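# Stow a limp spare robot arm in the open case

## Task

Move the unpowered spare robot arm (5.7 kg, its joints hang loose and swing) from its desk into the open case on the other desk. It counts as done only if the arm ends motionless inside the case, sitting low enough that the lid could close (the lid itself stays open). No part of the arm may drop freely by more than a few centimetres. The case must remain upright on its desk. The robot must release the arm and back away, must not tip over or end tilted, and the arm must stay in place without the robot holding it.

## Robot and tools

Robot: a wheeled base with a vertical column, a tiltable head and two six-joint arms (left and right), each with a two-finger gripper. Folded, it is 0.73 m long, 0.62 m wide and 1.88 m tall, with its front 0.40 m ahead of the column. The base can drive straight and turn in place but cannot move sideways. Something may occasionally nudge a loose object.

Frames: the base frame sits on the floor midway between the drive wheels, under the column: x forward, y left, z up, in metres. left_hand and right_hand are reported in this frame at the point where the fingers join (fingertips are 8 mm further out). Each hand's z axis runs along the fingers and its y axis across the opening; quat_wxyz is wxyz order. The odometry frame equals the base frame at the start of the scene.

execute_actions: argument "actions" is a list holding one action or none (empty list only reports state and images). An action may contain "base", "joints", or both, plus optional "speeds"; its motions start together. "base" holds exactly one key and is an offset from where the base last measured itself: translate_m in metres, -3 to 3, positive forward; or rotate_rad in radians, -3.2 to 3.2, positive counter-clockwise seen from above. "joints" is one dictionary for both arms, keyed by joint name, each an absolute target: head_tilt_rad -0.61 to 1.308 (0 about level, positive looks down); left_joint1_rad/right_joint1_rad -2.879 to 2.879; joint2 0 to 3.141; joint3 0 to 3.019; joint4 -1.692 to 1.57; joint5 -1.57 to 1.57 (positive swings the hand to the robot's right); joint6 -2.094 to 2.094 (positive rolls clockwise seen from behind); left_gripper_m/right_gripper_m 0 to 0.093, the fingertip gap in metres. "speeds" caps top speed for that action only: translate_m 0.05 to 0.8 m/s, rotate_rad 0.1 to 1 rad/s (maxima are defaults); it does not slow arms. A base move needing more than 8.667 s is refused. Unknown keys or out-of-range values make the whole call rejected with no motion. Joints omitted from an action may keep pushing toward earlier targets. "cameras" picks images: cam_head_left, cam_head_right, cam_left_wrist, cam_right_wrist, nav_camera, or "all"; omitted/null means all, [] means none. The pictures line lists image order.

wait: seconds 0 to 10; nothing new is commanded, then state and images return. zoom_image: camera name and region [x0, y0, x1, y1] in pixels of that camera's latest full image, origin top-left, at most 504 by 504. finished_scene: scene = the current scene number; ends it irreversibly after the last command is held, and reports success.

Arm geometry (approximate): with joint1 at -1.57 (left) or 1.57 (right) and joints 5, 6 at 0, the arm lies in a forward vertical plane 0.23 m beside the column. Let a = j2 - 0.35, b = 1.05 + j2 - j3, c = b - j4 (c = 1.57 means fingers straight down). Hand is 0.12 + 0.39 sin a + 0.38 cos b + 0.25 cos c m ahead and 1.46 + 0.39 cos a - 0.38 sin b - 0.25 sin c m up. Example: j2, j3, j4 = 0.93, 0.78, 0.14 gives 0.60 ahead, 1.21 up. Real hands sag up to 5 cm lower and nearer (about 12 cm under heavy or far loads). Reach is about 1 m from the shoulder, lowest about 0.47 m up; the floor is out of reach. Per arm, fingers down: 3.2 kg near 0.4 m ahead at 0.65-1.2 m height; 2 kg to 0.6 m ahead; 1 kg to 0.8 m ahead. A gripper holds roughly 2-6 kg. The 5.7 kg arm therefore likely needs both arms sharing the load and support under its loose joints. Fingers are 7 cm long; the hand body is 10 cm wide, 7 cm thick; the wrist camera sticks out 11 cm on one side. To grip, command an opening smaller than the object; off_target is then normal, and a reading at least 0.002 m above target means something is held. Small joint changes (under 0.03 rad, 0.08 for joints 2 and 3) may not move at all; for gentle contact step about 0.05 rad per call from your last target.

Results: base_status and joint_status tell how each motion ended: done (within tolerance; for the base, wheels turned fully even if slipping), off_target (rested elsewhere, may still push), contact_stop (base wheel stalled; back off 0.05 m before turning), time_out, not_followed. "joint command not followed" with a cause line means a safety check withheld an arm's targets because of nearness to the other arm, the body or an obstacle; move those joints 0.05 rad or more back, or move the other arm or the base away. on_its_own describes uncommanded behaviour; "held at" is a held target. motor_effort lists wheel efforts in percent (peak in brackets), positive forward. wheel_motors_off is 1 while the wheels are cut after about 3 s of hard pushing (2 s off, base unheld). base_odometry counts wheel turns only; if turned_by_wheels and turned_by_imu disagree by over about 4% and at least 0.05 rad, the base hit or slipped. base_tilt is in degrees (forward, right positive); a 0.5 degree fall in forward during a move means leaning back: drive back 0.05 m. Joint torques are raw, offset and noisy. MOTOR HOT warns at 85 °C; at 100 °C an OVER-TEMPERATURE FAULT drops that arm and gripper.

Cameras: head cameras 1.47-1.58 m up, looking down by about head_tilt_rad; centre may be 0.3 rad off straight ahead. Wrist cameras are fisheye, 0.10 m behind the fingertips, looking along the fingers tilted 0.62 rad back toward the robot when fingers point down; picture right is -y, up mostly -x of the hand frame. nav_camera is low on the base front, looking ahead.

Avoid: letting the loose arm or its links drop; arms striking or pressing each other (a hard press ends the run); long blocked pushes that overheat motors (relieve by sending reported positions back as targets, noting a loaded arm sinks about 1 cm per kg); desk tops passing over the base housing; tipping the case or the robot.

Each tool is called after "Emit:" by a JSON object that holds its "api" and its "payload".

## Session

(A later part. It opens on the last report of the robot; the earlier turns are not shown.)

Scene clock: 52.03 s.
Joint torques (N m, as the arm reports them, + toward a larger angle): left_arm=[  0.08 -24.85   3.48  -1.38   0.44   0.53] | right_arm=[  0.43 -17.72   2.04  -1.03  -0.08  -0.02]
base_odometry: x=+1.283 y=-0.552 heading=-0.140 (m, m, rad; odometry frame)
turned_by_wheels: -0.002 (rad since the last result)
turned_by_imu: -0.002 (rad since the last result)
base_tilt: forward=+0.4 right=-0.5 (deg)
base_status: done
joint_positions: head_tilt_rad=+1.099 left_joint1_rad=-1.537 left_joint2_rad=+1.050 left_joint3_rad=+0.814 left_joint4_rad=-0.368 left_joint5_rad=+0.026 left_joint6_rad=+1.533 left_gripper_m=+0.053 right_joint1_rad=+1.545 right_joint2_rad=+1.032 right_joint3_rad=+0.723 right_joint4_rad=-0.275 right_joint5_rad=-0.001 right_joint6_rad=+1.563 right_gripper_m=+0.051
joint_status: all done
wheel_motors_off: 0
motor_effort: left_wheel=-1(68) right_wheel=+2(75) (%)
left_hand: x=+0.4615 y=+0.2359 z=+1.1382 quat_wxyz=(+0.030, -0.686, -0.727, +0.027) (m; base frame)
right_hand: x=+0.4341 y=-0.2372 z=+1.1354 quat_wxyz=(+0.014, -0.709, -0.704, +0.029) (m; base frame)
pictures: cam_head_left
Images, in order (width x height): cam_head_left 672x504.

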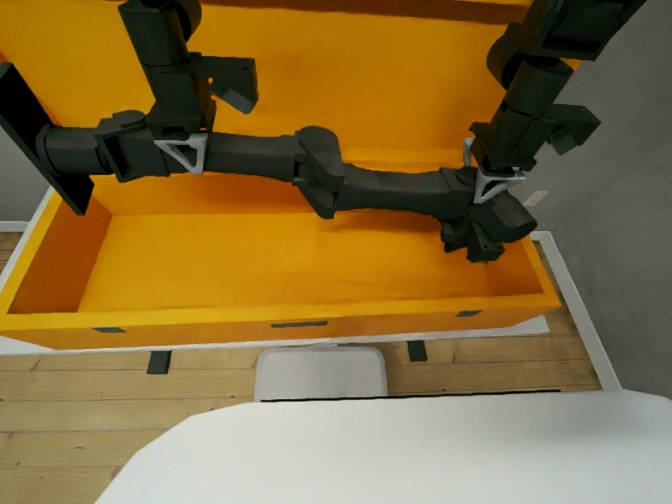

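Looks good. Lower halfway and check.

Emit:
{"api": "execute_actions", "payload": {"actions": [{"joints":{"left_joint2_rad":1.55,"left_joint3_rad":1.04,"left_joint4_rad":-0.01,"right_joint2_rad":1.55,"right_joint3_rad":0.94,"right_joint4_rad":0.09}}], "cameras": ["cam_head_left"]}}

Scene clock: 53.97 s.
Joint torques (N m, as the arm reports them, + toward a larger angle): left_arm=[  0.49 -28.25  -2.93  -2.03  -0.07   0.57] | right_arm=[  0.28 -14.83  -1.41   0.09   0.02   0.3 ]
base_odometry: x=+1.283 y=-0.552 heading=-0.140 (m, m, rad; odometry frame)
turned_by_wheels: +0.000 (rad since the last result)
turned_by_imu: +0.000 (rad since the last result)
base_tilt: forward=+0.4 right=-0.3 (deg)
base_status: not commanded
joint_positions: head_tilt_rad=+1.099 left_joint1_rad=-1.539 left_joint2_rad=+1.666 left_joint3_rad=+1.076 left_joint4_rad=+0.037 left_joint5_rad=+0.039 left_joint6_rad=+1.528 left_gripper_m=+0.055 right_joint1_rad=+1.547 right_joint2_rad=+1.569 right_joint3_rad=+0.945 right_joint4_rad=+0.091 right_joint5_rad=-0.004 right_joint6_rad=+1.528 right_gripper_m=+0.046
joint_status: all done
wheel_motors_off: 0
on_its_own: right_gripper_m moved -0.005 toward your old target +0.000
motor_effort: left_wheel=-3(16) right_wheel=+5(8) (%)
left_hand: x=+0.4637 y=+0.2388 z=+0.9251 quat_wxyz=(+0.007, -0.685, -0.728, +0.014) (m; base frame)
right_hand: x=+0.4452 y=-0.2395 z=+0.9617 quat_wxyz=(-0.003, -0.696, -0.718, +0.009) (m; base frame)
pictures: cam_head_left
Images, in order (width x height): cam_head_left 672x504.

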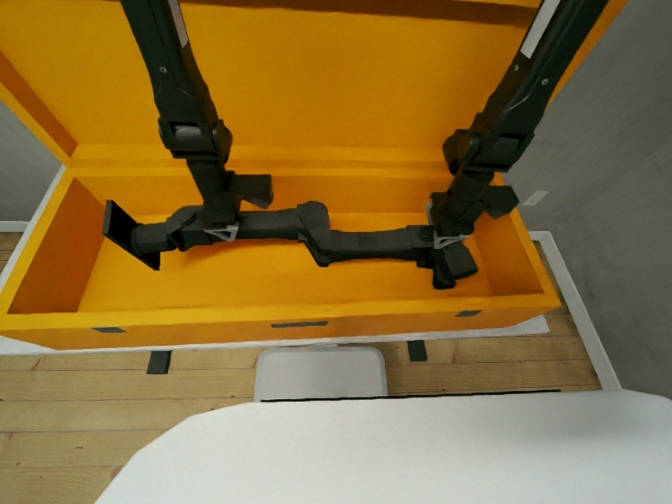

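Emit:
{"api": "execute_actions", "payload": {"actions": [{"joints":{"left_joint2_rad":1.9,"left_joint3_rad":1.32,"left_joint4_rad":0.06,"right_joint2_rad":1.9,"right_joint3_rad":1.22,"right_joint4_rad":0.16}}], "cameras": ["cam_head_left"]}}

Scene clock: 55.83 s.
Joint torques (N m, as the arm reports them, + toward a larger angle): left_arm=[  0.34 -24.45  -2.1   -0.81   0.73   0.15] | right_arm=[ -0.41 -18.22  -3.39   0.03   0.43   0.04]
base_odometry: x=+1.283 y=-0.552 heading=-0.140 (m, m, rad; odometry frame)
turned_by_wheels: +0.000 (rad since the last result)
turned_by_imu: +0.000 (rad since the last result)
base_tilt: forward=+0.3 right=-0.3 (deg)
base_status: not commanded
joint_positions: head_tilt_rad=+1.099 left_joint1_rad=-1.537 left_joint2_rad=+1.967 left_joint3_rad=+1.340 left_joint4_rad=+0.080 left_joint5_rad=+0.019 left_joint6_rad=+1.562 left_gripper_m=+0.053 right_joint1_rad=+1.555 right_joint2_rad=+1.962 right_joint3_rad=+1.240 right_joint4_rad=+0.162 right_joint5_rad=-0.016 right_joint6_rad=+1.557 right_gripper_m=+0.045
joint_status: all done
wheel_motors_off: 0
motor_effort: left_wheel=+1(12) right_wheel=+0(13) (%)
left_hand: x=+0.4624 y=+0.2466 z=+0.8114 quat_wxyz=(+0.012, -0.698, -0.716, +0.005) (m; base frame)
right_hand: x=+0.4237 y=-0.2341 z=+0.8186 quat_wxyz=(+0.014, -0.705, -0.709, +0.012) (m; base frame)
pictures: cam_head_left
Images, in order (width x height): cam_head_left 672x504.

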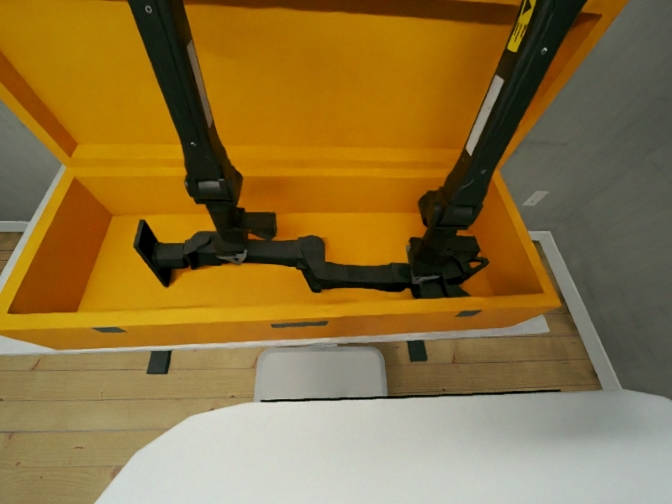

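Still loaded; lower slightly more, then release.

Emit:
{"api": "execute_actions", "payload": {"actions": [{"joints":{"left_joint2_rad":2.0,"left_joint3_rad":1.42,"right_joint2_rad":2.0,"right_joint3_rad":1.32}}], "cameras": []}}

Emit:
{"api": "execute_actions", "payload": {"actions": [{"joints":{"left_gripper_m":0.09,"right_gripper_m":0.09}}], "cameras": []}}

Emit:
{"api": "execute_actions", "payload": {"actions": [{"joints":{"left_joint2_rad":0.95,"left_joint3_rad":0.83,"left_joint4_rad":-0.40,"right_joint2_rad":0.95,"right_joint3_rad":0.73,"right_joint4_rad":-0.30}}], "cameras": []}}

Emit:
{"api": "execute_actions", "payload": {"actions": [{"base":{"translate_m":-0.5}}], "cameras": ["cam_head_left"]}}

Scene clock: 57.03 s.
Joint torques (N m, as the arm reports them, + toward a larger angle): left_arm=[  0.44 -16.17   3.73   0.5    0.69   0.17] | right_arm=[ -0.31 -10.61   3.31   1.23   0.43   0.03]
base_odometry: x=+1.283 y=-0.552 heading=-0.140 (m, m, rad; odometry frame)
turned_by_wheels: +0.000 (rad since the last result)
turned_by_imu: +0.000 (rad since the last result)
base_tilt: forward=+0.4 right=-0.3 (deg)
base_status: not commanded
joint_positions: head_tilt_rad=+1.099 left_joint1_rad=-1.537 left_joint2_rad=+1.972 left_joint3_rad=+1.360 left_joint4_rad=+0.048 left_joint5_rad=+0.019 left_joint6_rad=+1.562 left_gripper_m=+0.053 right_joint1_rad=+1.555 right_joint2_rad=+1.965 right_joint3_rad=+1.256 right_joint4_rad=+0.133 right_joint5_rad=-0.016 right_joint6_rad=+1.558 right_gripper_m=+0.045
joint_status: all done
wheel_motors_off: 0
motor_effort: left_wheel=+4(5) right_wheel=+0(0) (%)
left_hand: x=+0.4646 y=+0.2466 z=+0.8093 quat_wxyz=(+0.017, -0.697, -0.716, +0.011) (m; base frame)
right_hand: x=+0.4252 y=-0.2341 z=+0.8169 quat_wxyz=(+0.019, -0.705, -0.708, +0.017) (m; base frame)
pictures: none
No camera images: the call's "cameras" was empty. Leave "cameras" out to get every camera's image.

Scene clock: 57.80 s.
Joint torques (N m, as the arm reports them, + toward a larger angle): left_arm=[  0.18 -18.22   0.91   0.53   0.22   0.13] | right_arm=[ -0.65 -12.37  -0.02   0.94   0.42  -0.07]
base_odometry: x=+1.283 y=-0.552 heading=-0.140 (m, m, rad; odometry frame)
turned_by_wheels: +0.000 (rad since the last result)
turned_by_imu: +0.000 (rad since the last result)
base_tilt: forward=+0.4 right=-0.3 (deg)
base_status: not commanded
joint_positions: head_tilt_rad=+1.099 left_joint1_rad=-1.537 left_joint2_rad=+1.988 left_joint3_rad=+1.404 left_joint4_rad=+0.047 left_joint5_rad=+0.032 left_joint6_rad=+1.564 left_gripper_m=+0.090 right_joint1_rad=+1.560 right_joint2_rad=+1.989 right_joint3_rad=+1.301 right_joint4_rad=+0.141 right_joint5_rad=-0.016 right_joint6_rad=+1.570 right_gripper_m=+0.090
joint_status: all done
wheel_motors_off: 0
motor_effort: left_wheel=+4(6) right_wheel=-3(2) (%)
left_hand: x=+0.4806 y=+0.2450 z=+0.8019 quat_wxyz=(+0.004, -0.698, -0.716, +0.006) (m; base frame)
right_hand: x=+0.4395 y=-0.2310 z=+0.8059 quat_wxyz=(+0.010, -0.709, -0.705, +0.006) (m; base frame)
pictures: none
No camera images: the call's "cameras" was empty. Leave "cameras" out to get every camera's image.

Scene clock: 59.33 s.
Joint torques (N m, as the arm reports them, + toward a larger angle): left_arm=[  0.14 -15.63   3.39   0.12   0.23   0.13] | right_arm=[ -0.59 -11.09   1.9    0.1    0.18  -0.08]
base_odometry: x=+1.283 y=-0.552 heading=-0.140 (m, m, rad; odometry frame)
turned_by_wheels: +0.000 (rad since the last result)
turned_by_imu: +0.000 (rad since the last result)
base_tilt: forward=+0.4 right=-0.4 (deg)
base_status: not commanded
joint_positions: head_tilt_rad=+1.099 left_joint1_rad=-1.537 left_joint2_rad=+0.944 left_joint3_rad=+0.831 left_joint4_rad=-0.400 left_joint5_rad=+0.032 left_joint6_rad=+1.565 left_gripper_m=+0.090 right_joint1_rad=+1.559 right_joint2_rad=+0.942 right_joint3_rad=+0.738 right_joint4_rad=-0.299 right_joint5_rad=-0.009 right_joint6_rad=+1.570 right_gripper_m=+0.090
joint_status: all done
wheel_motors_off: 0
motor_effort: left_wheel=+1(4) right_wheel=+0(3) (%)
left_hand: x=+0.4956 y=+0.2342 z=+1.1782 quat_wxyz=(-0.005, -0.699, -0.715, -0.003) (m; base frame)
right_hand: x=+0.4649 y=-0.2294 z=+1.1662 quat_wxyz=(-0.008, -0.709, -0.705, -0.007) (m; base frame)
pictures: none
No camera images: the call's "cameras" was empty. Leave "cameras" out to get every camera's image.

Scene clock: 61.97 s.
Joint torques (N m, as the arm reports them, + toward a larger angle): left_arm=[ -0.04 -15.54   3.82   0.06   0.2    0.12] | right_arm=[ -0.61 -11.75   2.41   0.17   0.17  -0.09]
base_odometry: x=+0.787 y=-0.482 heading=-0.141 (m, m, rad; odometry frame)
turned_by_wheels: -0.001 (rad since the last result)
turned_by_imu: -0.001 (rad since the last result)
base_tilt: forward=+0.2 right=-0.4 (deg)
base_status: done
joint_positions: head_tilt_rad=+1.100 left_joint1_rad=-1.537 left_joint2_rad=+0.944 left_joint3_rad=+0.825 left_joint4_rad=-0.400 left_joint5_rad=+0.032 left_joint6_rad=+1.565 left_gripper_m=+0.090 right_joint1_rad=+1.558 right_joint2_rad=+0.945 right_joint3_rad=+0.731 right_joint4_rad=-0.299 right_joint5_rad=-0.008 right_joint6_rad=+1.570 right_gripper_m=+0.090
joint_status: not commanded
wheel_motors_off: 0
motor_effort: left_wheel=-2(48) right_wheel=+0(49) (%)
left_hand: x=+0.4915 y=+0.2340 z=+1.1772 quat_wxyz=(-0.002, -0.699, -0.715, +0.000) (m; base frame)
right_hand: x=+0.4597 y=-0.2296 z=+1.1644 quat_wxyz=(-0.005, -0.709, -0.705, -0.003) (m; base frame)
pictures: cam_head_left
Images, in order (width x height): cam_head_left 672x504.

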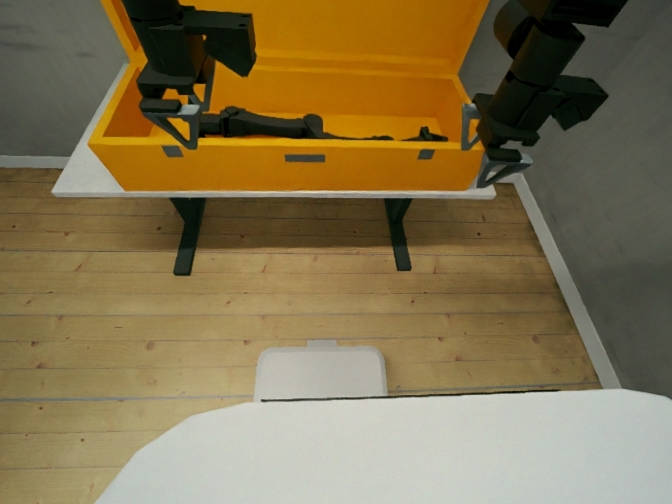

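Emit:
{"api": "finished_scene", "payload": {"scene": 1}}

The scene is finished: the task was done.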